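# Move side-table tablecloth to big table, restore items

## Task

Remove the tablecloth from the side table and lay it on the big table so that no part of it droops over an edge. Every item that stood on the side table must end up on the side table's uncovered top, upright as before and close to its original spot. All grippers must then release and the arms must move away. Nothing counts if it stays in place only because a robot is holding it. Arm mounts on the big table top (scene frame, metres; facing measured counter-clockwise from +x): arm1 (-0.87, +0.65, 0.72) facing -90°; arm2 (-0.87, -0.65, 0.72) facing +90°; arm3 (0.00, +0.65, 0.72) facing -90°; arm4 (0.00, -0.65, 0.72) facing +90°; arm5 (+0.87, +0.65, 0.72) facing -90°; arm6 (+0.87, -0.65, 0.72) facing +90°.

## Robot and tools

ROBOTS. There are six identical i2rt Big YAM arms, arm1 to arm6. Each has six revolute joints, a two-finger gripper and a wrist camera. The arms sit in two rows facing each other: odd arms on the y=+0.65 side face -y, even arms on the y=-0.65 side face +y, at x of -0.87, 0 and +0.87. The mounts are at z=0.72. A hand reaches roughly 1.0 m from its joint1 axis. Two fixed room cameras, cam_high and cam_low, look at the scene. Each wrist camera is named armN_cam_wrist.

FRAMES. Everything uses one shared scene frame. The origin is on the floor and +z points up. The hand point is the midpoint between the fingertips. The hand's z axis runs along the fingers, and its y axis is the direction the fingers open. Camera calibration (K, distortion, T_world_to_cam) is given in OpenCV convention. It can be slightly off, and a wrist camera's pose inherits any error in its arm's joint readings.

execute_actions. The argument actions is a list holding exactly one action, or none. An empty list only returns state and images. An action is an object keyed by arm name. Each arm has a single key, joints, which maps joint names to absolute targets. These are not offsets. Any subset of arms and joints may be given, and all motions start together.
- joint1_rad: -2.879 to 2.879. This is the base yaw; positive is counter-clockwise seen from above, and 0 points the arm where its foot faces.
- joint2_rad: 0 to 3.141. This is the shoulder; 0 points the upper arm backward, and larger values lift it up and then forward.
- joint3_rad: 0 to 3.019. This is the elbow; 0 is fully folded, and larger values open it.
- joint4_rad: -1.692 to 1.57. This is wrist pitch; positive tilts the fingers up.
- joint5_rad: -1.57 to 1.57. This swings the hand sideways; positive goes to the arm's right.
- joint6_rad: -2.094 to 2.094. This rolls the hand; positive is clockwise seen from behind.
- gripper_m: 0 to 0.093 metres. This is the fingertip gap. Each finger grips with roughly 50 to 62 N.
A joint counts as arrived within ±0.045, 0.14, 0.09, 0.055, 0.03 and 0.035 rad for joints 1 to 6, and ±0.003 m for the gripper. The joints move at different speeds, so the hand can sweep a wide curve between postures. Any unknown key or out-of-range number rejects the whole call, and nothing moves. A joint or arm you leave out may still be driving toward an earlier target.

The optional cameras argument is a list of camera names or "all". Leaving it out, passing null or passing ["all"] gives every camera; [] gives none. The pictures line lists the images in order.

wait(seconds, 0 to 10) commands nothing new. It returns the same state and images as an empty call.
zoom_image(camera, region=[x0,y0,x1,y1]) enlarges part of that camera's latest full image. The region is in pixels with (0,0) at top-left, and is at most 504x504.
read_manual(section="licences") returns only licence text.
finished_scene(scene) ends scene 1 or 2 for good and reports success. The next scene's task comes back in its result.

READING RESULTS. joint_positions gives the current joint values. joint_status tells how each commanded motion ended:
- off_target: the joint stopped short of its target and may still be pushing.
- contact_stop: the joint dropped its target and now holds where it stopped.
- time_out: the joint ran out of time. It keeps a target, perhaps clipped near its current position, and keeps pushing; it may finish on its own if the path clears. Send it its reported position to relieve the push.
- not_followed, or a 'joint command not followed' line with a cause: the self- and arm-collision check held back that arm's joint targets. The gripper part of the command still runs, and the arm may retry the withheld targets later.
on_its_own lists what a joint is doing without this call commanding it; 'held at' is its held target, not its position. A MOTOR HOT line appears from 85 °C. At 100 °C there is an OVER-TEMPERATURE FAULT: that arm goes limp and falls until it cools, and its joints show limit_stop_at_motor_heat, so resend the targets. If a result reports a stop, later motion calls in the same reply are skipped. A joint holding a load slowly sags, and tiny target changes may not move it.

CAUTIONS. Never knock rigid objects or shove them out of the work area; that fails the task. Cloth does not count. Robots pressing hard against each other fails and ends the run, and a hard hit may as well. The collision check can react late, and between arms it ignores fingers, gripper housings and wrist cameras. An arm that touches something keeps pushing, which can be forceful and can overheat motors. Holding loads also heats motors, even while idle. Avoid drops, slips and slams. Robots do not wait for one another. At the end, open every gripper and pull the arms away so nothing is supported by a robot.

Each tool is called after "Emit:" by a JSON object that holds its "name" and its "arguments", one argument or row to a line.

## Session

Emit:
{"name": "execute_actions", "arguments": {
  "actions": []
}}

Scene clock: 0.00 s.
Motor temperatures (°C, as the motors report them): arm1=[26 24 26 28 24 24] | arm2=[25 27 27 25 25 24] | arm3=[27 26 29 24 27 26] | arm4=[25 26 27 27 27 26] | arm5=[26 25 28 27 25 25] | arm6=[24 30 26 24 26 23]
arm1.joint_positions: joint1_rad=-0.011 joint2_rad=+0.438 joint3_rad=+1.470 joint4_rad=-1.529 joint5_rad=-0.007 joint6_rad=-0.017 gripper_m=+0.094
arm1.joint_status: not commanded
arm1.hand: x=-0.8580 y=+0.5255 z=+1.3056 quat_wxyz=(-0.359, -0.592, -0.626, +0.359) (m; scene frame)
arm2.joint_positions: joint1_rad=+0.009 joint2_rad=+0.453 joint3_rad=+1.468 joint4_rad=-1.540 joint5_rad=-0.003 joint6_rad=-0.006 gripper_m=+0.095
arm2.joint_status: not commanded
arm2.hand: x=-0.8707 y=-0.5269 z=+1.2843 quat_wxyz=(-0.344, +0.627, -0.597, -0.365) (m; scene frame)
arm3.joint_positions: joint1_rad=-0.016 joint2_rad=+0.447 joint3_rad=+1.481 joint4_rad=-1.545 joint5_rad=+0.011 joint6_rad=-0.002 gripper_m=+0.095
arm3.joint_status: not commanded
arm3.hand: x=-0.0041 y=+0.5309 z=+1.2929 quat_wxyz=(-0.352, -0.615, -0.605, +0.363) (m; scene frame)
arm4.joint_positions: joint1_rad=+0.005 joint2_rad=+0.450 joint3_rad=+1.481 joint4_rad=-1.523 joint5_rad=-0.013 joint6_rad=+0.009 gripper_m=+0.095
arm4.joint_status: not commanded
arm4.hand: x=-0.0164 y=-0.5307 z=+1.3684 quat_wxyz=(-0.353, +0.625, -0.586, -0.376) (m; scene frame)
arm5.joint_positions: joint1_rad=-0.006 joint2_rad=+0.454 joint3_rad=+1.482 joint4_rad=-1.533 joint5_rad=-0.005 joint6_rad=-0.003 gripper_m=+0.095
arm5.joint_status: not commanded
arm5.hand: x=+0.8696 y=+0.5267 z=+1.3332 quat_wxyz=(-0.359, -0.610, -0.608, +0.360) (m; scene frame)
arm6.joint_positions: joint1_rad=+0.002 joint2_rad=+0.455 joint3_rad=+1.453 joint4_rad=-1.534 joint5_rad=-0.012 joint6_rad=+0.011 gripper_m=+0.094
arm6.joint_status: not commanded
arm6.hand: x=+0.8687 y=-0.5189 z=+1.3095 quat_wxyz=(-0.342, +0.615, -0.615, -0.356) (m; scene frame)
pictures: arm1_cam_wrist, arm2_cam_wrist, arm3_cam_wrist, arm4_cam_wrist, arm5_cam_wrist, arm6_cam_wrist, cam_high, cam_low
Images, in order (width x height): arm1_cam_wrist 504x504, arm2_cam_wrist 504x504, arm3_cam_wrist 504x504, arm4_cam_wrist 504x504, arm5_cam_wrist 504x504, arm6_cam_wrist 504x504, cam_high 504x504, cam_low 504x504.

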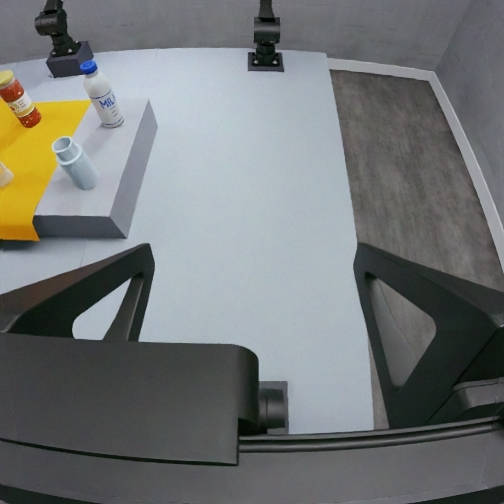

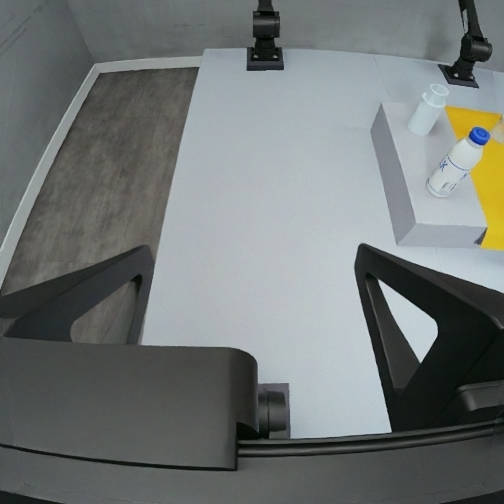

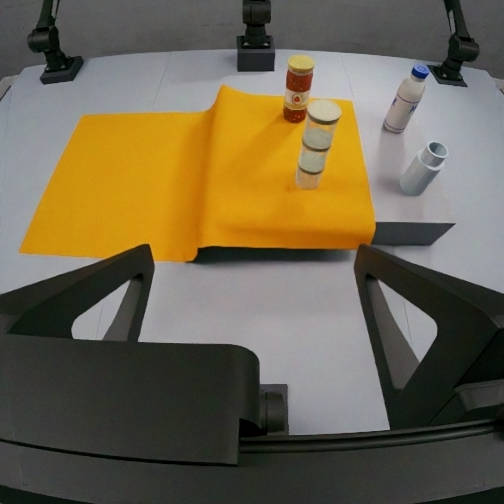

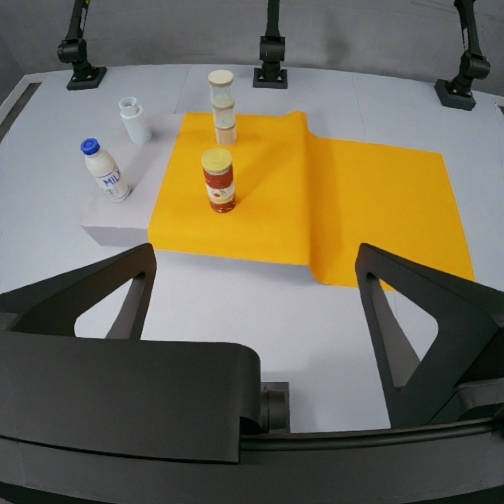

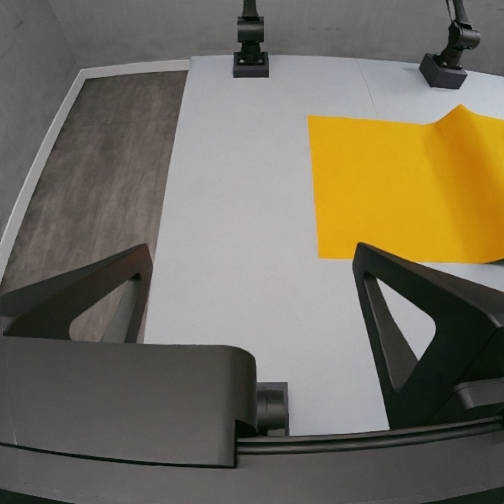

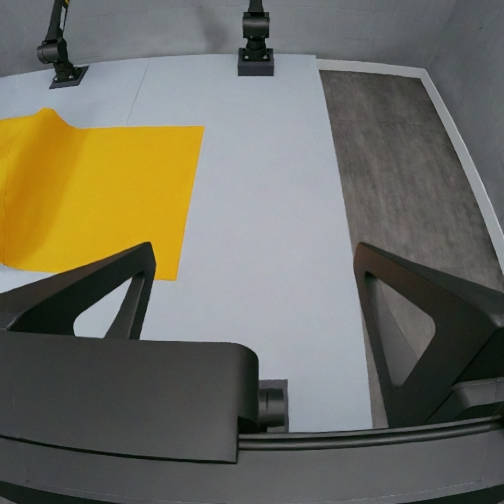

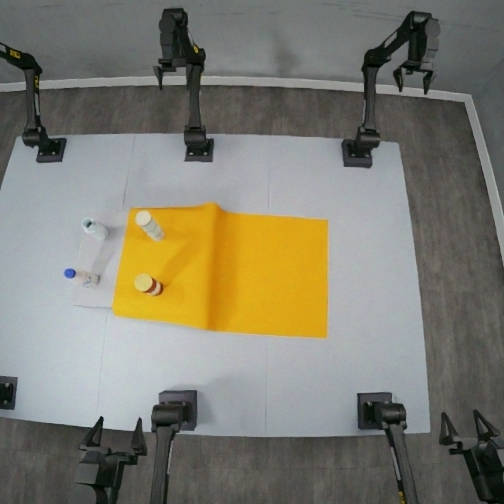

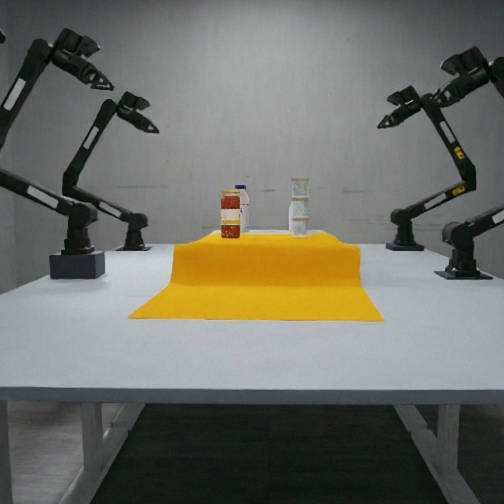

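Emit:
{"name": "execute_actions", "arguments": {
  "actions": [
    {"arm3":{"joints":{"joint1_rad":-0.267,"joint2_rad":0.8,"joint3_rad":0.358,"joint4_rad":0.17}},"arm4":{"joints":{"joint1_rad":0.178,"joint2_rad":0.8,"joint3_rad":0.226,"joint4_rad":0.3}},"arm5":{"joints":{"joint1_rad":-1.25,"joint2_rad":2.2,"joint3_rad":2.1,"joint4_rad":-0.86,"joint5_rad":-0.6,"joint6_rad":-0.75}},"arm6":{"joints":{"joint1_rad":1.27,"joint2_rad":2.2,"joint3_rad":2.1,"joint4_rad":-0.86,"joint5_rad":0.6,"joint6_rad":0.75}}}
  ],
  "cameras": []
}}

Emit:
{"name": "execute_actions", "arguments": {
  "actions": [
    {"arm3":{"joints":{"joint2_rad":1.3,"joint3_rad":0.51,"joint4_rad":0.55}},"arm4":{"joints":{"joint2_rad":1.45,"joint3_rad":0.39,"joint4_rad":0.8}},"arm5":{"joints":{"joint2_rad":2.434,"joint3_rad":2.12,"joint4_rad":-0.63}},"arm6":{"joints":{"joint2_rad":2.44,"joint3_rad":2.16,"joint4_rad":-0.64}}}
  ]
}}

Scene clock: 9.37 s.
Motor temperatures (°C, as the motors report them): arm1=[26 24 27 28 24 24] | arm2=[25 27 29 25 25 24] | arm3=[27 26 31 24 27 26] | arm4=[25 26 28 27 27 26] | arm5=[26 26 31 28 25 25] | arm6=[24 30 28 24 26 23]
arm1.joint_positions: joint1_rad=-0.011 joint2_rad=+0.438 joint3_rad=+1.470 joint4_rad=-1.529 joint5_rad=-0.007 joint6_rad=-0.017 gripper_m=+0.094
arm1.joint_status: not commanded
arm1.hand: x=-0.8580 y=+0.5255 z=+1.3056 quat_wxyz=(-0.359, -0.592, -0.626, +0.359) (m; scene frame)
arm2.joint_positions: joint1_rad=+0.009 joint2_rad=+0.453 joint3_rad=+1.468 joint4_rad=-1.540 joint5_rad=-0.003 joint6_rad=-0.006 gripper_m=+0.095
arm2.joint_status: not commanded
arm2.hand: x=-0.8707 y=-0.5269 z=+1.2843 quat_wxyz=(-0.344, +0.627, -0.597, -0.365) (m; scene frame)
arm3.joint_positions: joint1_rad=-0.261 joint2_rad=+0.812 joint3_rad=+0.354 joint4_rad=+0.147 joint5_rad=+0.011 joint6_rad=-0.002 gripper_m=+0.095
arm3.joint_status: all done
arm3.hand: x=-0.1005 y=+0.2762 z=+0.9375 quat_wxyz=(-0.357, -0.641, -0.491, +0.469) (m; scene frame)
arm4.joint_positions: joint1_rad=+0.166 joint2_rad=+0.812 joint3_rad=+0.221 joint4_rad=+0.276 joint5_rad=-0.013 joint6_rad=+0.009 gripper_m=+0.095
arm4.joint_status: all done
arm4.hand: x=-0.0820 y=-0.2983 z=+0.9638 quat_wxyz=(-0.367, +0.633, -0.503, -0.460) (m; scene frame)
arm5.joint_positions: joint1_rad=-1.248 joint2_rad=+2.192 joint3_rad=+2.056 joint4_rad=-0.869 joint5_rad=-0.599 joint6_rad=-0.741 gripper_m=+0.095
arm5.joint_status: all done
arm5.hand: x=+0.1486 y=+0.3101 z=+0.9327 quat_wxyz=(-0.221, -0.750, -0.535, +0.321) (m; scene frame)
arm6.joint_positions: joint1_rad=+1.269 joint2_rad=+2.204 joint3_rad=+2.055 joint4_rad=-0.865 joint5_rad=+0.599 joint6_rad=+0.733 gripper_m=+0.094
arm6.joint_status: all done
arm6.hand: x=+0.1416 y=-0.3231 z=+0.9118 quat_wxyz=(-0.219, +0.759, -0.524, -0.317) (m; scene frame)
pictures: none
No camera images: the call's "cameras" was empty. Leave "cameras" out to get every camera's image.

Scene clock: 10.83 s.
Motor temperatures (°C, as the motors report them): arm1=[26 24 28 28 24 24] | arm2=[25 27 29 25 25 24] | arm3=[27 26 32 24 27 26] | arm4=[25 26 29 27 27 26] | arm5=[26 27 31 28 25 25] | arm6=[24 31 28 24 26 23]
arm1.joint_positions: joint1_rad=-0.011 joint2_rad=+0.438 joint3_rad=+1.470 joint4_rad=-1.529 joint5_rad=-0.007 joint6_rad=-0.017 gripper_m=+0.094
arm1.joint_status: not commanded
arm1.hand: x=-0.8580 y=+0.5255 z=+1.3056 quat_wxyz=(-0.359, -0.592, -0.626, +0.359) (m; scene frame)
arm2.joint_positions: joint1_rad=+0.009 joint2_rad=+0.453 joint3_rad=+1.468 joint4_rad=-1.540 joint5_rad=-0.003 joint6_rad=-0.006 gripper_m=+0.095
arm2.joint_status: not commanded
arm2.hand: x=-0.8707 y=-0.5269 z=+1.2843 quat_wxyz=(-0.344, +0.627, -0.597, -0.365) (m; scene frame)
arm3.joint_positions: joint1_rad=-0.261 joint2_rad=+1.300 joint3_rad=+0.478 joint4_rad=+0.527 joint5_rad=+0.011 joint6_rad=-0.002 gripper_m=+0.095
arm3.joint_status: all done
arm3.hand: x=-0.1244 y=+0.1850 z=+0.8925 quat_wxyz=(-0.361, -0.637, -0.488, +0.475) (m; scene frame)
arm4.joint_positions: joint1_rad=+0.166 joint2_rad=+1.444 joint3_rad=+0.364 joint4_rad=+0.776 joint5_rad=-0.013 joint6_rad=+0.009 gripper_m=+0.095
arm4.joint_status: all done
arm4.hand: x=-0.1017 y=-0.2055 z=+0.9053 quat_wxyz=(-0.370, +0.631, -0.501, -0.464) (m; scene frame)
arm5.joint_positions: joint1_rad=-1.248 joint2_rad=+2.437 joint3_rad=+2.095 joint4_rad=-0.652 joint5_rad=-0.599 joint6_rad=-0.742 gripper_m=+0.095
arm5.joint_status: all done
arm5.hand: x=+0.1104 y=+0.2974 z=+0.7828 quat_wxyz=(-0.220, -0.748, -0.536, +0.325) (m; scene frame)
arm6.joint_positions: joint1_rad=+1.269 joint2_rad=+2.451 joint3_rad=+2.132 joint4_rad=-0.658 joint5_rad=+0.599 joint6_rad=+0.733 gripper_m=+0.094
arm6.joint_status: all done
arm6.hand: x=+0.0955 y=-0.3092 z=+0.7774 quat_wxyz=(-0.214, +0.752, -0.527, -0.334) (m; scene frame)
pictures: arm1_cam_wrist, arm2_cam_wrist, arm3_cam_wrist, arm4_cam_wrist, arm5_cam_wrist, arm6_cam_wrist, cam_high, cam_low
camera_calibration (this result's frames):
arm3_cam_wrist: T_world_to_cam=[[-0.969654, 0.244453, 0.00359945, -0.17245], [0.191984, 0.770478, -0.60787, 0.425062], [-0.151369, -0.588733, -0.794028, 0.919924], [0, 0, 0, 1]] pos_world=[-0.109574, 0.256245, 0.989449]
arm4_cam_wrist: T_world_to_cam=[[0.97112, 0.238583, -0.00221666, 0.147935], [0.190896, -0.782525, -0.592633, 0.397385], [-0.143127, 0.575094, -0.80547, 0.956029], [0, 0, 0, 1]] pos_world=[-0.0826886, -0.274138, 1.00588]
arm5_cam_wrist: T_world_to_cam=[[-0.938949, 0.343995, 0.00659059, -0.00189266], [0.336801, 0.92289, -0.186654, -0.15589], [-0.0702904, -0.173039, -0.982404, 0.943993], [0, 0, 0, 1]] pos_world=[0.11708, 0.307868, 0.898297]
arm6_cam_wrist: T_world_to_cam=[[0.934913, 0.353404, -0.0322987, 0.043504], [0.342078, -0.921678, -0.183012, -0.169857], [-0.094446, 0.160052, -0.98258, 0.947467], [0, 0, 0, 1]] pos_world=[0.106916, -0.323571, 0.901282]
Images, in order (width x height): arm1_cam_wrist 504x504, arm2_cam_wrist 504x504, arm3_cam_wrist 504x504, arm4_cam_wrist 504x504, arm5_cam_wrist 504x504, arm6_cam_wrist 504x504, cam_high 504x504, cam_low 504x504.

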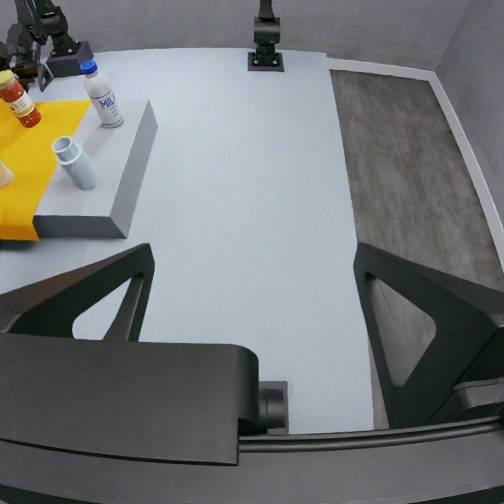

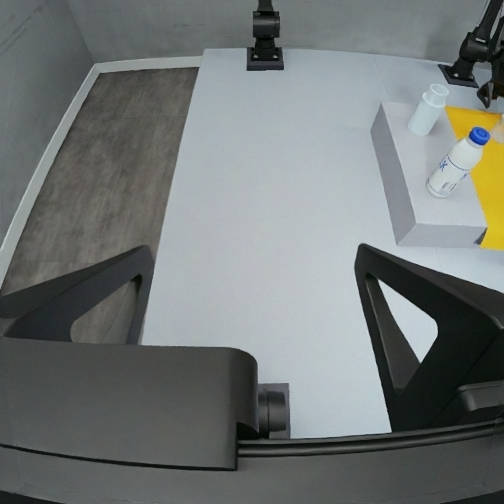

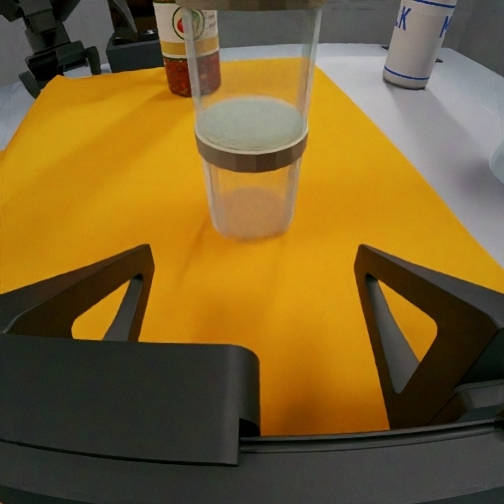

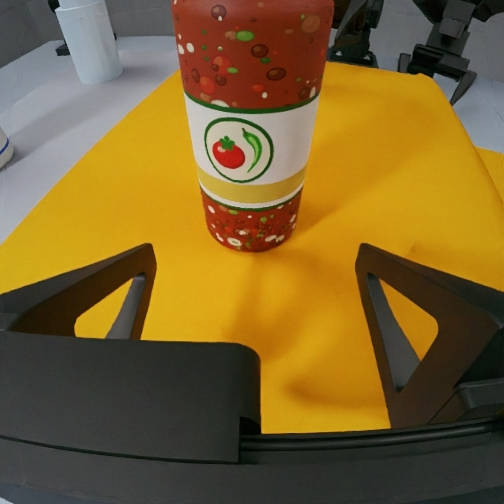

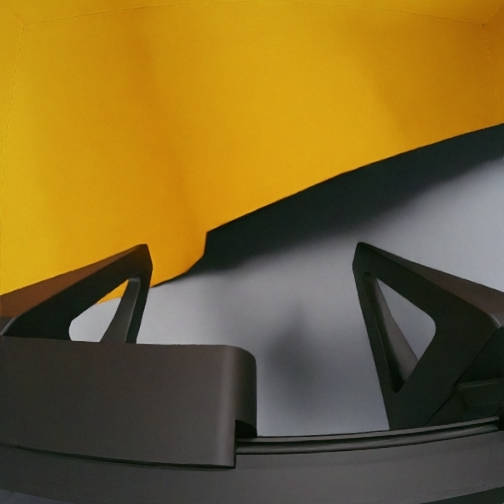

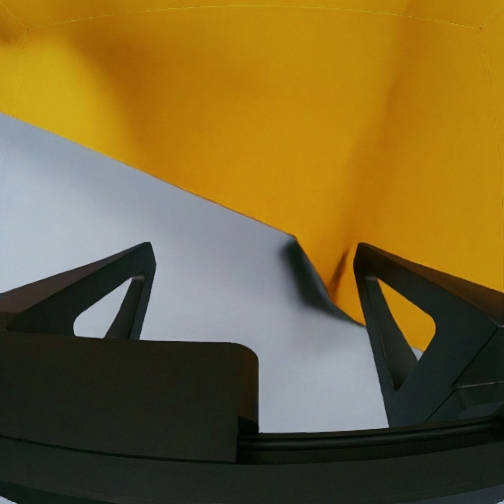

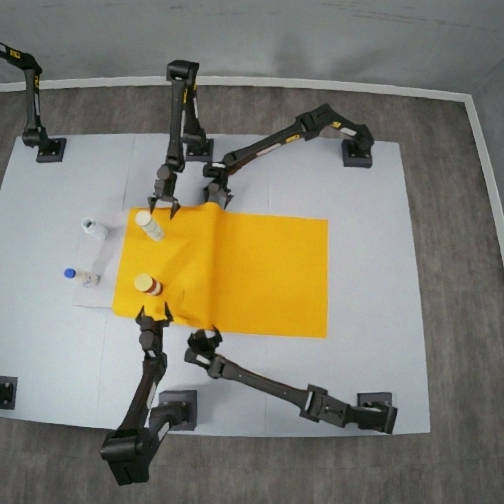

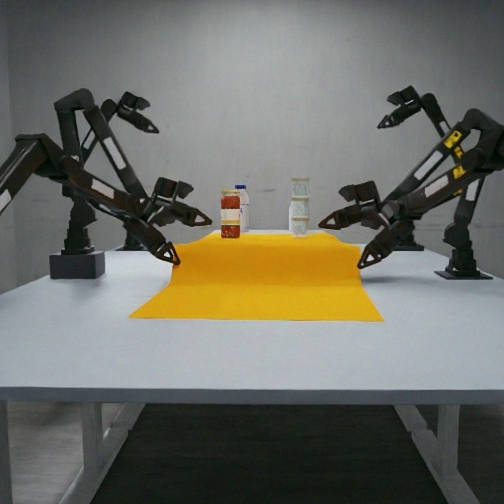

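Emit:
{"name": "execute_actions", "arguments": {
  "actions": [
    {"arm3":{"joints":{"joint2_rad":1.588,"joint3_rad":0.735,"joint4_rad":0.605}},"arm4":{"joints":{"joint2_rad":1.64,"joint3_rad":0.638,"joint4_rad":0.715}},"arm5":{"joints":{"joint1_rad":-1.195,"joint3_rad":2.085}},"arm6":{"joints":{"joint1_rad":1.22,"joint3_rad":2.125}}}
  ],
  "cameras": ["arm3_cam_wrist","arm4_cam_wrist","arm5_cam_wrist","arm6_cam_wrist","cam_low"]
}}

Scene clock: 15.87 s.
Motor temperatures (°C, as the motors report them): arm1=[26 24 28 28 24 24] | arm2=[25 27 29 25 25 24] | arm3=[27 27 33 24 27 26] | arm4=[25 26 29 27 27 26] | arm5=[26 29 33 28 25 25] | arm6=[24 32 29 24 26 23]
arm1.joint_positions: joint1_rad=-0.011 joint2_rad=+0.438 joint3_rad=+1.470 joint4_rad=-1.529 joint5_rad=-0.007 joint6_rad=-0.017 gripper_m=+0.094
arm1.joint_status: not commanded
arm1.hand: x=-0.8580 y=+0.5255 z=+1.3056 quat_wxyz=(-0.359, -0.592, -0.626, +0.359) (m; scene frame)
arm2.joint_positions: joint1_rad=+0.009 joint2_rad=+0.453 joint3_rad=+1.468 joint4_rad=-1.540 joint5_rad=-0.003 joint6_rad=-0.006 gripper_m=+0.095
arm2.joint_status: not commanded
arm2.hand: x=-0.8707 y=-0.5269 z=+1.2843 quat_wxyz=(-0.344, +0.627, -0.597, -0.365) (m; scene frame)
arm3.joint_positions: joint1_rad=-0.261 joint2_rad=+1.586 joint3_rad=+0.701 joint4_rad=+0.586 joint5_rad=+0.011 joint6_rad=-0.002 gripper_m=+0.095
arm3.joint_status: all done
arm3.hand: x=-0.1474 y=+0.0969 z=+0.8704 quat_wxyz=(-0.360, -0.638, -0.489, +0.473) (m; scene frame)
arm4.joint_positions: joint1_rad=+0.166 joint2_rad=+1.637 joint3_rad=+0.608 joint4_rad=+0.723 joint5_rad=-0.013 joint6_rad=+0.009 gripper_m=+0.095
arm4.joint_status: all done
arm4.hand: x=-0.1211 y=-0.1178 z=+0.9037 quat_wxyz=(-0.369, +0.631, -0.501, -0.463) (m; scene frame)
arm5.joint_positions: joint1_rad=-1.191 joint2_rad=+2.437 joint3_rad=+2.083 joint4_rad=-0.652 joint5_rad=-0.599 joint6_rad=-0.742 gripper_m=+0.095
arm5.joint_status: all done
arm5.hand: x=+0.1352 y=+0.2562 z=+0.7770 quat_wxyz=(-0.231, -0.734, -0.556, +0.314) (m; scene frame)
arm6.joint_positions: joint1_rad=+1.217 joint2_rad=+2.451 joint3_rad=+2.119 joint4_rad=-0.658 joint5_rad=+0.599 joint6_rad=+0.733 gripper_m=+0.094
arm6.joint_status: all done
arm6.hand: x=+0.1180 y=-0.2706 z=+0.7712 quat_wxyz=(-0.224, +0.740, -0.545, -0.322) (m; scene frame)
pictures: arm3_cam_wrist, arm4_cam_wrist, arm5_cam_wrist, arm6_cam_wrist, cam_low
camera_calibration (this result's frames):
arm3_cam_wrist: T_world_to_cam=[[-0.969659, 0.244436, 0.00356405, -0.173161], [0.192567, 0.772716, -0.604837, 0.481182], [-0.150598, -0.585799, -0.796341, 0.848893], [0, 0, 0, 1]] pos_world=[-0.132725, 0.16779, 0.967662]
arm4_cam_wrist: T_world_to_cam=[[0.97113, 0.23854, -0.00227849, 0.145876], [0.191207, -0.784074, -0.590481, 0.466667], [-0.14264, 0.572998, -0.807048, 0.902681], [0, 0, 0, 1]] pos_world=[-0.102137, -0.186131, 1.0044]
arm5_cam_wrist: T_world_to_cam=[[-0.956996, 0.290085, -0.00293425, 0.0592521], [0.285894, 0.941359, -0.179188, -0.130961], [-0.0492177, -0.172322, -0.98381, 0.93098], [0, 0, 0, 1]] pos_world=[0.139966, 0.266521, 0.892615]
arm6_cam_wrist: T_world_to_cam=[[0.952412, 0.303999, -0.0222605, -0.014489], [0.295642, -0.939071, -0.175335, -0.148167], [-0.0742058, 0.16041, -0.984257, 0.936304], [0, 0, 0, 1]] pos_world=[0.127083, -0.284927, 0.895263]
Images, in order (width x height): arm3_cam_wrist 504x504, arm4_cam_wrist 504x504, arm5_cam_wrist 504x504, arm6_cam_wrist 504x504, cam_low 504x504.

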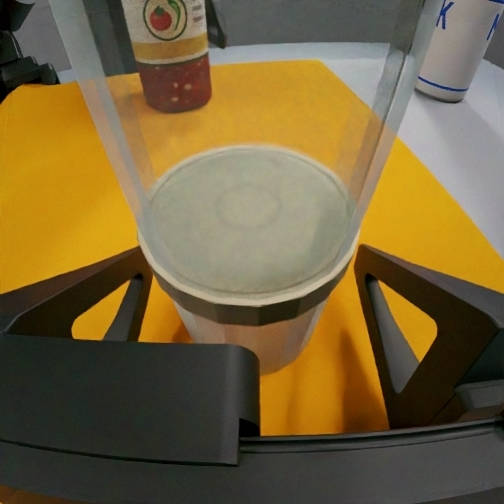

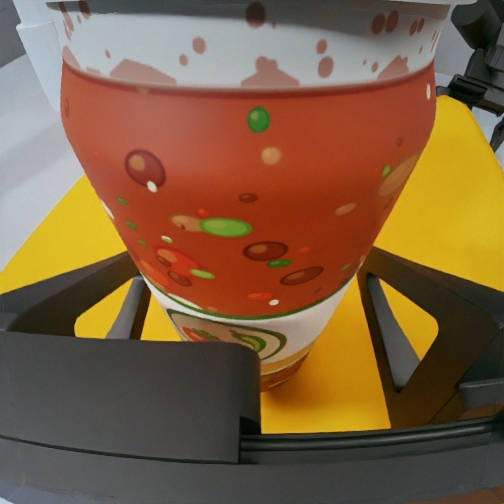

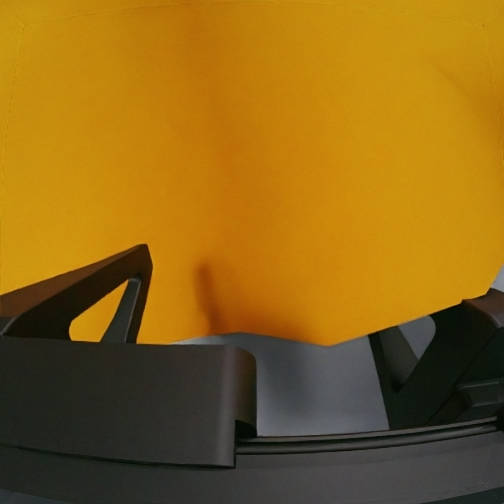

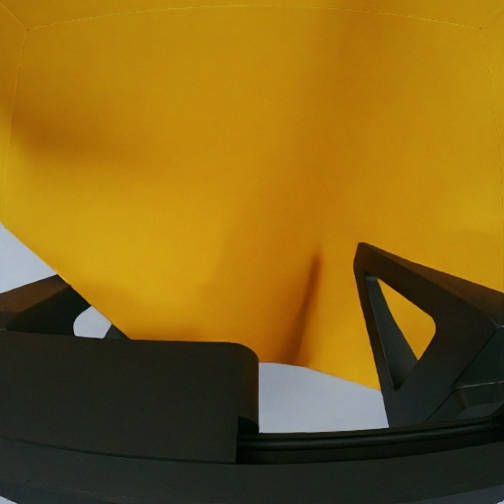

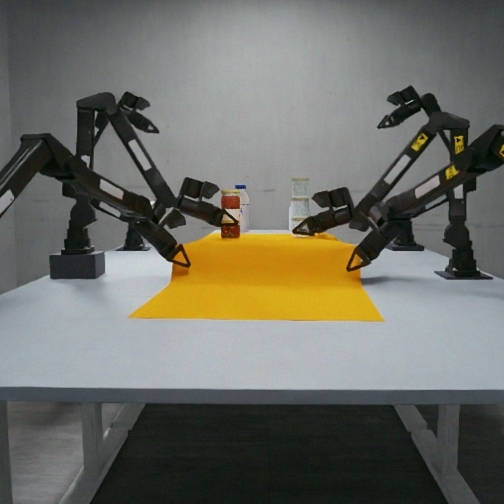

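Emit:
{"name": "execute_actions", "arguments": {
  "actions": [
    {"arm3":{"joints":{"gripper_m":0.035}},"arm4":{"joints":{"gripper_m":0.04}},"arm5":{"joints":{"gripper_m":0}},"arm6":{"joints":{"gripper_m":0}}}
  ],
  "cameras": []
}}

Emit:
{"name": "execute_actions", "arguments": {
  "actions": [
    {"arm3":{"joints":{"joint2_rad":1.46,"joint4_rad":0.51}},"arm4":{"joints":{"joint2_rad":1.48,"joint4_rad":0.65}}}
  ],
  "cameras": ["cam_low"]
}}

Emit:
{"name": "execute_actions", "arguments": {
  "actions": [
    {"arm5":{"joints":{"joint1_rad":-1.04,"joint2_rad":1.84,"joint3_rad":1.25,"joint4_rad":-0.36}},"arm6":{"joints":{"joint1_rad":1.04,"joint2_rad":1.83,"joint3_rad":1.25,"joint4_rad":-0.37}}}
  ],
  "cameras": ["cam_low","cam_high"]
}}

Scene clock: 20.97 s.
Motor temperatures (°C, as the motors report them): arm1=[26 24 28 28 24 24] | arm2=[25 27 30 25 25 24] | arm3=[27 27 34 25 27 26] | arm4=[25 26 30 27 27 26] | arm5=[26 31 33 28 25 25] | arm6=[24 33 30 24 26 23]
arm1.joint_positions: joint1_rad=-0.011 joint2_rad=+0.438 joint3_rad=+1.470 joint4_rad=-1.529 joint5_rad=-0.007 joint6_rad=-0.017 gripper_m=+0.094
arm1.joint_status: not commanded
arm1.hand: x=-0.8580 y=+0.5255 z=+1.3056 quat_wxyz=(-0.359, -0.592, -0.626, +0.359) (m; scene frame)
arm2.joint_positions: joint1_rad=+0.009 joint2_rad=+0.453 joint3_rad=+1.468 joint4_rad=-1.540 joint5_rad=-0.003 joint6_rad=-0.006 gripper_m=+0.095
arm2.joint_status: not commanded
arm2.hand: x=-0.8707 y=-0.5269 z=+1.2843 quat_wxyz=(-0.344, +0.627, -0.597, -0.365) (m; scene frame)
arm3.joint_positions: joint1_rad=-0.261 joint2_rad=+1.586 joint3_rad=+0.701 joint4_rad=+0.587 joint5_rad=+0.010 joint6_rad=-0.001 gripper_m=+0.059
arm3.joint_status: gripper_m off_target (ended at +0.059, target +0.035)
arm3.hand: x=-0.1473 y=+0.0968 z=+0.8705 quat_wxyz=(-0.360, -0.638, -0.489, +0.473) (m; scene frame)
arm4.joint_positions: joint1_rad=+0.168 joint2_rad=+1.637 joint3_rad=+0.608 joint4_rad=+0.723 joint5_rad=-0.014 joint6_rad=+0.010 gripper_m=+0.067
arm4.joint_status: gripper_m off_target (ended at +0.067, target +0.040)
arm4.hand: x=-0.1221 y=-0.1180 z=+0.9036 quat_wxyz=(-0.368, +0.631, -0.501, -0.464) (m; scene frame)
arm5.joint_positions: joint1_rad=-1.191 joint2_rad=+2.437 joint3_rad=+2.083 joint4_rad=-0.652 joint5_rad=-0.599 joint6_rad=-0.742 gripper_m=+0.001
arm5.joint_status: all done
arm5.hand: x=+0.1352 y=+0.2562 z=+0.7770 quat_wxyz=(-0.231, -0.734, -0.556, +0.314) (m; scene frame)
arm6.joint_positions: joint1_rad=+1.217 joint2_rad=+2.451 joint3_rad=+2.119 joint4_rad=-0.656 joint5_rad=+0.599 joint6_rad=+0.733 gripper_m=+0.001
arm6.joint_status: all done
arm6.hand: x=+0.1175 y=-0.2707 z=+0.7714 quat_wxyz=(-0.224, +0.740, -0.545, -0.323) (m; scene frame)
pictures: none
No camera images: the call's "cameras" was empty. Leave "cameras" out to get every camera's image.

Scene clock: 21.97 s.
Motor temperatures (°C, as the motors report them): arm1=[26 24 28 28 24 24] | arm2=[25 27 30 25 25 24] | arm3=[27 27 34 25 27 26] | arm4=[25 26 30 27 27 26] | arm5=[26 31 33 28 25 25] | arm6=[24 34 30 24 26 23]
arm1.joint_positions: joint1_rad=-0.011 joint2_rad=+0.438 joint3_rad=+1.470 joint4_rad=-1.529 joint5_rad=-0.007 joint6_rad=-0.017 gripper_m=+0.094
arm1.joint_status: not commanded
arm1.hand: x=-0.8580 y=+0.5255 z=+1.3056 quat_wxyz=(-0.359, -0.592, -0.626, +0.359) (m; scene frame)
arm2.joint_positions: joint1_rad=+0.009 joint2_rad=+0.453 joint3_rad=+1.468 joint4_rad=-1.540 joint5_rad=-0.003 joint6_rad=-0.006 gripper_m=+0.095
arm2.joint_status: not commanded
arm2.hand: x=-0.8707 y=-0.5269 z=+1.2843 quat_wxyz=(-0.344, +0.627, -0.597, -0.365) (m; scene frame)
arm3.joint_positions: joint1_rad=-0.261 joint2_rad=+1.494 joint3_rad=+0.701 joint4_rad=+0.501 joint5_rad=+0.010 joint6_rad=-0.001 gripper_m=+0.059
arm3.joint_status: all done
arm3.hand: x=-0.1452 y=+0.1050 z=+0.9006 quat_wxyz=(-0.362, -0.637, -0.488, +0.475) (m; scene frame)
arm4.joint_positions: joint1_rad=+0.168 joint2_rad=+1.541 joint3_rad=+0.608 joint4_rad=+0.622 joint5_rad=-0.014 joint6_rad=+0.010 gripper_m=+0.067
arm4.joint_status: all done
arm4.hand: x=-0.1212 y=-0.1241 z=+0.9302 quat_wxyz=(-0.367, +0.632, -0.502, -0.462) (m; scene frame)
arm5.joint_positions: joint1_rad=-1.191 joint2_rad=+2.437 joint3_rad=+2.083 joint4_rad=-0.652 joint5_rad=-0.599 joint6_rad=-0.742 gripper_m=+0.001
arm5.joint_status: not commanded
arm5.hand: x=+0.1352 y=+0.2562 z=+0.7770 quat_wxyz=(-0.231, -0.734, -0.556, +0.314) (m; scene frame)
arm6.joint_positions: joint1_rad=+1.217 joint2_rad=+2.451 joint3_rad=+2.119 joint4_rad=-0.656 joint5_rad=+0.599 joint6_rad=+0.733 gripper_m=+0.001
arm6.joint_status: not commanded
arm6.hand: x=+0.1175 y=-0.2707 z=+0.7714 quat_wxyz=(-0.224, +0.740, -0.545, -0.323) (m; scene frame)
pictures: cam_low
Images, in order (width x height): cam_low 504x504.

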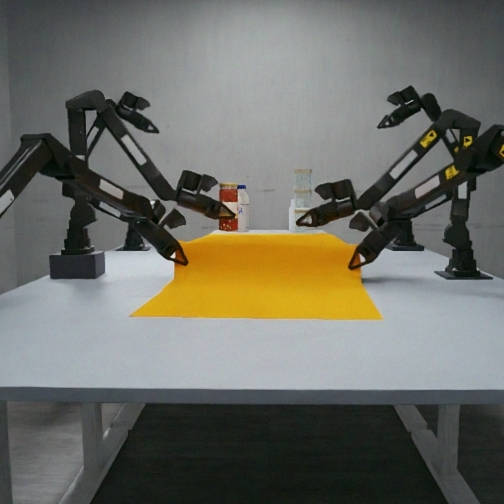

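Scene clock: 23.67 s.
Motor temperatures (°C, as the motors report them): arm1=[26 24 29 28 24 24] | arm2=[25 27 30 25 25 24] | arm3=[27 27 34 25 27 26] | arm4=[25 27 30 27 27 26] | arm5=[26 31 34 28 25 25] | arm6=[24 34 30 24 26 23]
arm1.joint_positions: joint1_rad=-0.011 joint2_rad=+0.438 joint3_rad=+1.470 joint4_rad=-1.529 joint5_rad=-0.007 joint6_rad=-0.017 gripper_m=+0.094
arm1.joint_status: not commanded
arm1.hand: x=-0.8580 y=+0.5255 z=+1.3056 quat_wxyz=(-0.359, -0.592, -0.626, +0.359) (m; scene frame)
arm2.joint_positions: joint1_rad=+0.009 joint2_rad=+0.453 joint3_rad=+1.468 joint4_rad=-1.540 joint5_rad=-0.003 joint6_rad=-0.006 gripper_m=+0.095
arm2.joint_status: not commanded
arm2.hand: x=-0.8707 y=-0.5269 z=+1.2843 quat_wxyz=(-0.344, +0.627, -0.597, -0.365) (m; scene frame)
arm3.joint_positions: joint1_rad=-0.261 joint2_rad=+1.494 joint3_rad=+0.701 joint4_rad=+0.501 joint5_rad=+0.010 joint6_rad=-0.001 gripper_m=+0.059
arm3.joint_status: not commanded
arm3.hand: x=-0.1452 y=+0.1050 z=+0.9006 quat_wxyz=(-0.362, -0.637, -0.488, +0.475) (m; scene frame)
arm4.joint_positions: joint1_rad=+0.168 joint2_rad=+1.541 joint3_rad=+0.608 joint4_rad=+0.622 joint5_rad=-0.014 joint6_rad=+0.010 gripper_m=+0.067
arm4.joint_status: not commanded
arm4.hand: x=-0.1212 y=-0.1241 z=+0.9302 quat_wxyz=(-0.367, +0.632, -0.502, -0.462) (m; scene frame)
arm5.joint_positions: joint1_rad=-1.036 joint2_rad=+1.855 joint3_rad=+1.235 joint4_rad=-0.379 joint5_rad=-0.601 joint6_rad=-0.742 gripper_m=+0.001
arm5.joint_status: all done
arm5.hand: x=+0.3835 y=+0.2521 z=+0.8397 quat_wxyz=(-0.254, -0.687, -0.612, +0.299) (m; scene frame)
arm6.joint_positions: joint1_rad=+1.037 joint2_rad=+1.847 joint3_rad=+1.231 joint4_rad=-0.384 joint5_rad=+0.600 joint6_rad=+0.734 gripper_m=+0.001
arm6.joint_status: all done
arm6.hand: x=+0.3862 y=-0.2523 z=+0.8301 quat_wxyz=(-0.254, +0.690, -0.610, -0.296) (m; scene frame)
pictures: cam_high, cam_low
Images, in order (width x height): cam_high 504x504, cam_low 504x504.

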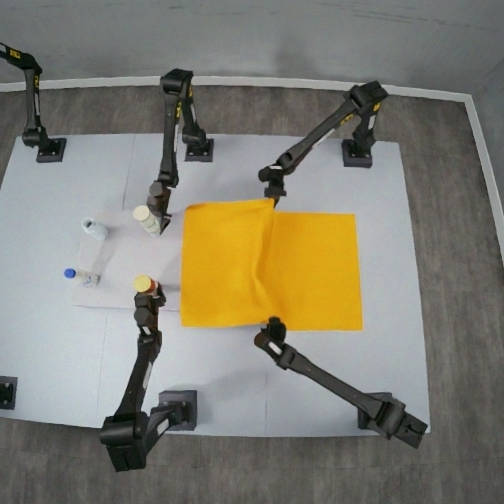

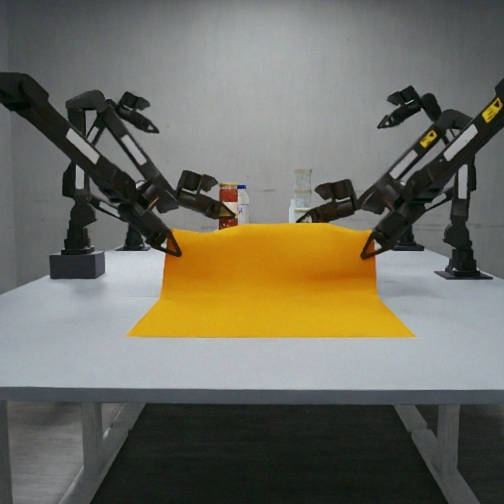

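Emit:
{"name": "execute_actions", "arguments": {
  "actions": [
    {"arm3":{"joints":{"joint2_rad":1.58,"joint4_rad":0.615}},"arm4":{"joints":{"joint2_rad":1.63,"joint4_rad":0.765}},"arm5":{"joints":{"joint1_rad":-0.77,"joint2_rad":1.57,"joint3_rad":0.86,"joint4_rad":-0.25,"joint5_rad":-0.3,"joint6_rad":-0.35}},"arm6":{"joints":{"joint1_rad":0.77,"joint2_rad":1.55,"joint3_rad":0.86,"joint4_rad":-0.26,"joint5_rad":0.3,"joint6_rad":0.35}}}
  ],
  "cameras": ["cam_low","cam_high"]
}}

Scene clock: 28.67 s.
Motor temperatures (°C, as the motors report them): arm1=[26 24 29 28 24 24] | arm2=[25 27 30 25 25 24] | arm3=[27 27 35 25 27 26] | arm4=[25 27 30 27 27 26] | arm5=[26 31 34 28 25 25] | arm6=[24 33 30 24 26 23]
arm1.joint_positions: joint1_rad=-0.011 joint2_rad=+0.438 joint3_rad=+1.470 joint4_rad=-1.529 joint5_rad=-0.007 joint6_rad=-0.017 gripper_m=+0.094
arm1.joint_status: not commanded
arm1.hand: x=-0.8580 y=+0.5255 z=+1.3056 quat_wxyz=(-0.359, -0.592, -0.626, +0.359) (m; scene frame)
arm2.joint_positions: joint1_rad=+0.009 joint2_rad=+0.453 joint3_rad=+1.468 joint4_rad=-1.540 joint5_rad=-0.003 joint6_rad=-0.006 gripper_m=+0.095
arm2.joint_status: not commanded
arm2.hand: x=-0.8707 y=-0.5269 z=+1.2843 quat_wxyz=(-0.344, +0.627, -0.597, -0.365) (m; scene frame)
arm3.joint_positions: joint1_rad=-0.261 joint2_rad=+1.584 joint3_rad=+0.702 joint4_rad=+0.583 joint5_rad=+0.010 joint6_rad=-0.001 gripper_m=+0.059
arm3.joint_status: all done
arm3.hand: x=-0.1473 y=+0.0967 z=+0.8710 quat_wxyz=(-0.360, -0.638, -0.489, +0.473) (m; scene frame)
arm4.joint_positions: joint1_rad=+0.168 joint2_rad=+1.637 joint3_rad=+0.608 joint4_rad=+0.723 joint5_rad=-0.014 joint6_rad=+0.011 gripper_m=+0.067
arm4.joint_status: all done
arm4.hand: x=-0.1221 y=-0.1178 z=+0.9039 quat_wxyz=(-0.368, +0.631, -0.501, -0.464) (m; scene frame)
arm5.joint_positions: joint1_rad=-0.756 joint2_rad=+1.566 joint3_rad=+0.857 joint4_rad=-0.266 joint5_rad=-0.305 joint6_rad=-0.361 gripper_m=+0.001
arm5.joint_status: all done
arm5.hand: x=+0.5549 y=+0.2439 z=+0.8316 quat_wxyz=(-0.207, -0.762, -0.560, +0.251) (m; scene frame)
arm6.joint_positions: joint1_rad=+0.755 joint2_rad=+1.545 joint3_rad=+0.856 joint4_rad=-0.273 joint5_rad=+0.305 joint6_rad=+0.370 gripper_m=+0.001
arm6.joint_status: all done
arm6.hand: x=+0.5568 y=-0.2430 z=+0.8284 quat_wxyz=(-0.205, +0.757, -0.564, -0.257) (m; scene frame)
pictures: cam_high, cam_low
Images, in order (width x height): cam_high 504x504, cam_low 504x504.

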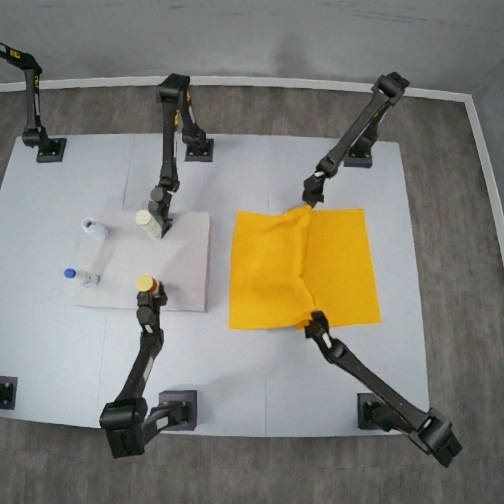

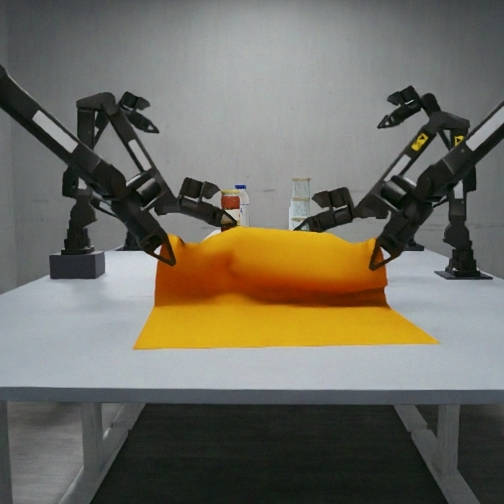

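Emit:
{"name": "execute_actions", "arguments": {
  "actions": [
    {"arm3":{"joints":{"gripper_m":0.093}},"arm4":{"joints":{"gripper_m":0.093}},"arm5":{"joints":{"gripper_m":0.03}},"arm6":{"joints":{"gripper_m":0.03}}}
  ],
  "cameras": []
}}

Emit:
{"name": "execute_actions", "arguments": {
  "actions": [
    {"arm3":{"joints":{"joint2_rad":1.29,"joint3_rad":0.47,"joint4_rad":0.52}},"arm4":{"joints":{"joint2_rad":1.4,"joint3_rad":0.36}},"arm5":{"joints":{"joint1_rad":-0.95,"joint2_rad":1.3,"joint3_rad":0.62}},"arm6":{"joints":{"joint1_rad":0.95,"joint2_rad":1.3,"joint3_rad":0.62}}}
  ],
  "cameras": []
}}

Emit:
{"name": "execute_actions", "arguments": {
  "actions": [
    {"arm3":{"joints":{"joint2_rad":0.4,"joint3_rad":0.25,"joint4_rad":-0.2}},"arm4":{"joints":{"joint2_rad":0.5,"joint3_rad":0.15,"joint4_rad":0}},"arm5":{"joints":{"joint2_rad":0.6}},"arm6":{"joints":{"joint2_rad":0.6}}}
  ],
  "cameras": ["cam_low","cam_high"]
}}

Scene clock: 35.50 s.
Motor temperatures (°C, as the motors report them): arm1=[26 24 29 28 24 24] | arm2=[25 27 30 25 25 24] | arm3=[27 28 35 25 27 26] | arm4=[25 27 31 27 27 26] | arm5=[26 30 34 28 25 25] | arm6=[24 33 30 24 26 23]
arm1.joint_positions: joint1_rad=-0.011 joint2_rad=+0.438 joint3_rad=+1.470 joint4_rad=-1.529 joint5_rad=-0.007 joint6_rad=-0.017 gripper_m=+0.094
arm1.joint_status: not commanded
arm1.hand: x=-0.8580 y=+0.5255 z=+1.3056 quat_wxyz=(-0.359, -0.592, -0.626, +0.359) (m; scene frame)
arm2.joint_positions: joint1_rad=+0.009 joint2_rad=+0.453 joint3_rad=+1.468 joint4_rad=-1.540 joint5_rad=-0.003 joint6_rad=-0.006 gripper_m=+0.095
arm2.joint_status: not commanded
arm2.hand: x=-0.8707 y=-0.5269 z=+1.2843 quat_wxyz=(-0.344, +0.627, -0.597, -0.365) (m; scene frame)
arm3.joint_positions: joint1_rad=-0.261 joint2_rad=+1.584 joint3_rad=+0.702 joint4_rad=+0.593 joint5_rad=+0.010 joint6_rad=-0.001 gripper_m=+0.093
arm3.joint_status: all done
arm3.hand: x=-0.1475 y=+0.0960 z=+0.8733 quat_wxyz=(-0.362, -0.636, -0.487, +0.476) (m; scene frame)
arm4.joint_positions: joint1_rad=+0.168 joint2_rad=+1.637 joint3_rad=+0.609 joint4_rad=+0.741 joint5_rad=-0.014 joint6_rad=+0.011 gripper_m=+0.093
arm4.joint_status: all done
arm4.hand: x=-0.1225 y=-0.1165 z=+0.9083 quat_wxyz=(-0.373, +0.627, -0.497, -0.470) (m; scene frame)
arm5.joint_positions: joint1_rad=-0.759 joint2_rad=+1.566 joint3_rad=+0.857 joint4_rad=-0.266 joint5_rad=-0.302 joint6_rad=-0.359 gripper_m=+0.030
arm5.joint_status: all done
arm5.hand: x=+0.5534 y=+0.2450 z=+0.8315 quat_wxyz=(-0.205, -0.764, -0.558, +0.251) (m; scene frame)
arm6.joint_positions: joint1_rad=+0.758 joint2_rad=+1.545 joint3_rad=+0.856 joint4_rad=-0.273 joint5_rad=+0.302 joint6_rad=+0.367 gripper_m=+0.030
arm6.joint_status: all done
arm6.hand: x=+0.5554 y=-0.2440 z=+0.8283 quat_wxyz=(-0.204, +0.759, -0.562, -0.257) (m; scene frame)
pictures: none
No camera images: the call's "cameras" was empty. Leave "cameras" out to get every camera's image.

Scene clock: 36.50 s.
Motor temperatures (°C, as the motors report them): arm1=[26 24 29 28 24 24] | arm2=[25 27 30 25 25 24] | arm3=[27 28 35 25 27 26] | arm4=[25 27 31 27 27 26] | arm5=[26 30 34 28 25 25] | arm6=[24 32 30 24 26 23]
arm1.joint_positions: joint1_rad=-0.011 joint2_rad=+0.438 joint3_rad=+1.470 joint4_rad=-1.529 joint5_rad=-0.007 joint6_rad=-0.017 gripper_m=+0.094
arm1.joint_status: not commanded
arm1.hand: x=-0.8580 y=+0.5255 z=+1.3056 quat_wxyz=(-0.359, -0.592, -0.626, +0.359) (m; scene frame)
arm2.joint_positions: joint1_rad=+0.009 joint2_rad=+0.453 joint3_rad=+1.468 joint4_rad=-1.540 joint5_rad=-0.003 joint6_rad=-0.006 gripper_m=+0.095
arm2.joint_status: not commanded
arm2.hand: x=-0.8707 y=-0.5269 z=+1.2843 quat_wxyz=(-0.344, +0.627, -0.597, -0.365) (m; scene frame)
arm3.joint_positions: joint1_rad=-0.261 joint2_rad=+1.294 joint3_rad=+0.470 joint4_rad=+0.528 joint5_rad=+0.010 joint6_rad=-0.001 gripper_m=+0.093
arm3.joint_status: all done
arm3.hand: x=-0.1235 y=+0.1877 z=+0.8914 quat_wxyz=(-0.361, -0.638, -0.489, +0.474) (m; scene frame)
arm4.joint_positions: joint1_rad=+0.168 joint2_rad=+1.408 joint3_rad=+0.358 joint4_rad=+0.743 joint5_rad=-0.014 joint6_rad=+0.011 gripper_m=+0.093
arm4.joint_status: all done
arm4.hand: x=-0.1017 y=-0.2101 z=+0.9103 quat_wxyz=(-0.368, +0.632, -0.501, -0.463) (m; scene frame)
arm5.joint_positions: joint1_rad=-0.958 joint2_rad=+1.292 joint3_rad=+0.617 joint4_rad=-0.266 joint5_rad=-0.299 joint6_rad=-0.358 gripper_m=+0.030
arm5.joint_status: all done
arm5.hand: x=+0.5532 y=+0.3677 z=+0.8496 quat_wxyz=(-0.179, -0.811, -0.478, +0.286) (m; scene frame)
arm6.joint_positions: joint1_rad=+0.958 joint2_rad=+1.296 joint3_rad=+0.615 joint4_rad=-0.273 joint5_rad=+0.299 joint6_rad=+0.366 gripper_m=+0.030
arm6.joint_status: all done
arm6.hand: x=+0.5560 y=-0.3676 z=+0.8349 quat_wxyz=(-0.176, +0.811, -0.482, -0.281) (m; scene frame)
pictures: none
No camera images: the call's "cameras" was empty. Leave "cameras" out to get every camera's image.

Scene clock: 38.00 s.
Motor temperatures (°C, as the motors report them): arm1=[26 24 29 28 24 24] | arm2=[25 27 30 25 25 24] | arm3=[27 28 35 25 27 26] | arm4=[25 27 31 27 27 26] | arm5=[26 30 34 28 25 25] | arm6=[24 32 30 24 26 23]
arm1.joint_positions: joint1_rad=-0.011 joint2_rad=+0.438 joint3_rad=+1.470 joint4_rad=-1.529 joint5_rad=-0.007 joint6_rad=-0.017 gripper_m=+0.094
arm1.joint_status: not commanded
arm1.hand: x=-0.8580 y=+0.5255 z=+1.3056 quat_wxyz=(-0.359, -0.592, -0.626, +0.359) (m; scene frame)
arm2.joint_positions: joint1_rad=+0.009 joint2_rad=+0.453 joint3_rad=+1.468 joint4_rad=-1.540 joint5_rad=-0.003 joint6_rad=-0.006 gripper_m=+0.095
arm2.joint_status: not commanded
arm2.hand: x=-0.8707 y=-0.5269 z=+1.2843 quat_wxyz=(-0.344, +0.627, -0.597, -0.365) (m; scene frame)
arm3.joint_positions: joint1_rad=-0.261 joint2_rad=+0.406 joint3_rad=+0.242 joint4_rad=-0.190 joint5_rad=+0.010 joint6_rad=+0.000 gripper_m=+0.093
arm3.joint_status: all done
arm3.hand: x=-0.0803 y=+0.3527 z=+0.9244 quat_wxyz=(-0.346, -0.651, -0.499, +0.455) (m; scene frame)
arm4.joint_positions: joint1_rad=+0.168 joint2_rad=+0.507 joint3_rad=+0.142 joint4_rad=+0.009 joint5_rad=-0.014 joint6_rad=+0.011 gripper_m=+0.093
arm4.joint_status: all done
arm4.hand: x=-0.0716 y=-0.3476 z=+0.9528 quat_wxyz=(-0.356, +0.642, -0.510, -0.448) (m; scene frame)
arm5.joint_positions: joint1_rad=-0.958 joint2_rad=+0.593 joint3_rad=+0.613 joint4_rad=-0.266 joint5_rad=-0.299 joint6_rad=-0.358 gripper_m=+0.030
arm5.joint_status: all done
arm5.hand: x=+0.6047 y=+0.4035 z=+1.1156 quat_wxyz=(-0.193, -0.647, -0.444, +0.589) (m; scene frame)
arm6.joint_positions: joint1_rad=+0.958 joint2_rad=+0.595 joint3_rad=+0.610 joint4_rad=-0.273 joint5_rad=+0.299 joint6_rad=+0.366 gripper_m=+0.030
arm6.joint_status: all done
arm6.hand: x=+0.6060 y=-0.4016 z=+1.0998 quat_wxyz=(-0.190, +0.649, -0.449, -0.584) (m; scene frame)
pictures: cam_high, cam_low
Images, in order (width x height): cam_high 504x504, cam_low 504x504.

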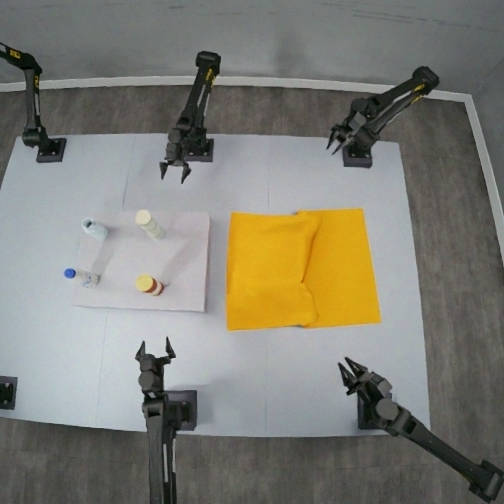

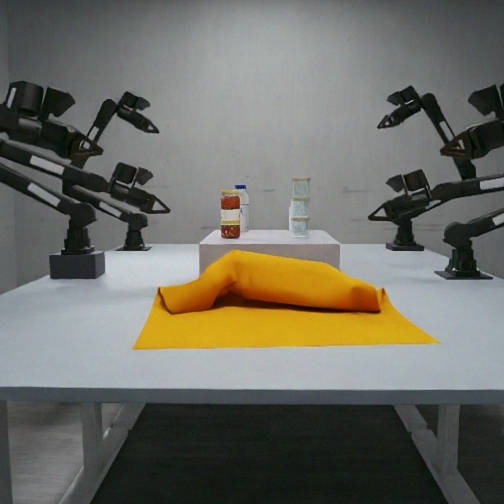

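Emit:
{"name": "finished_scene", "arguments": {
  "scene": 2
}}

The scene is finished: the task was done.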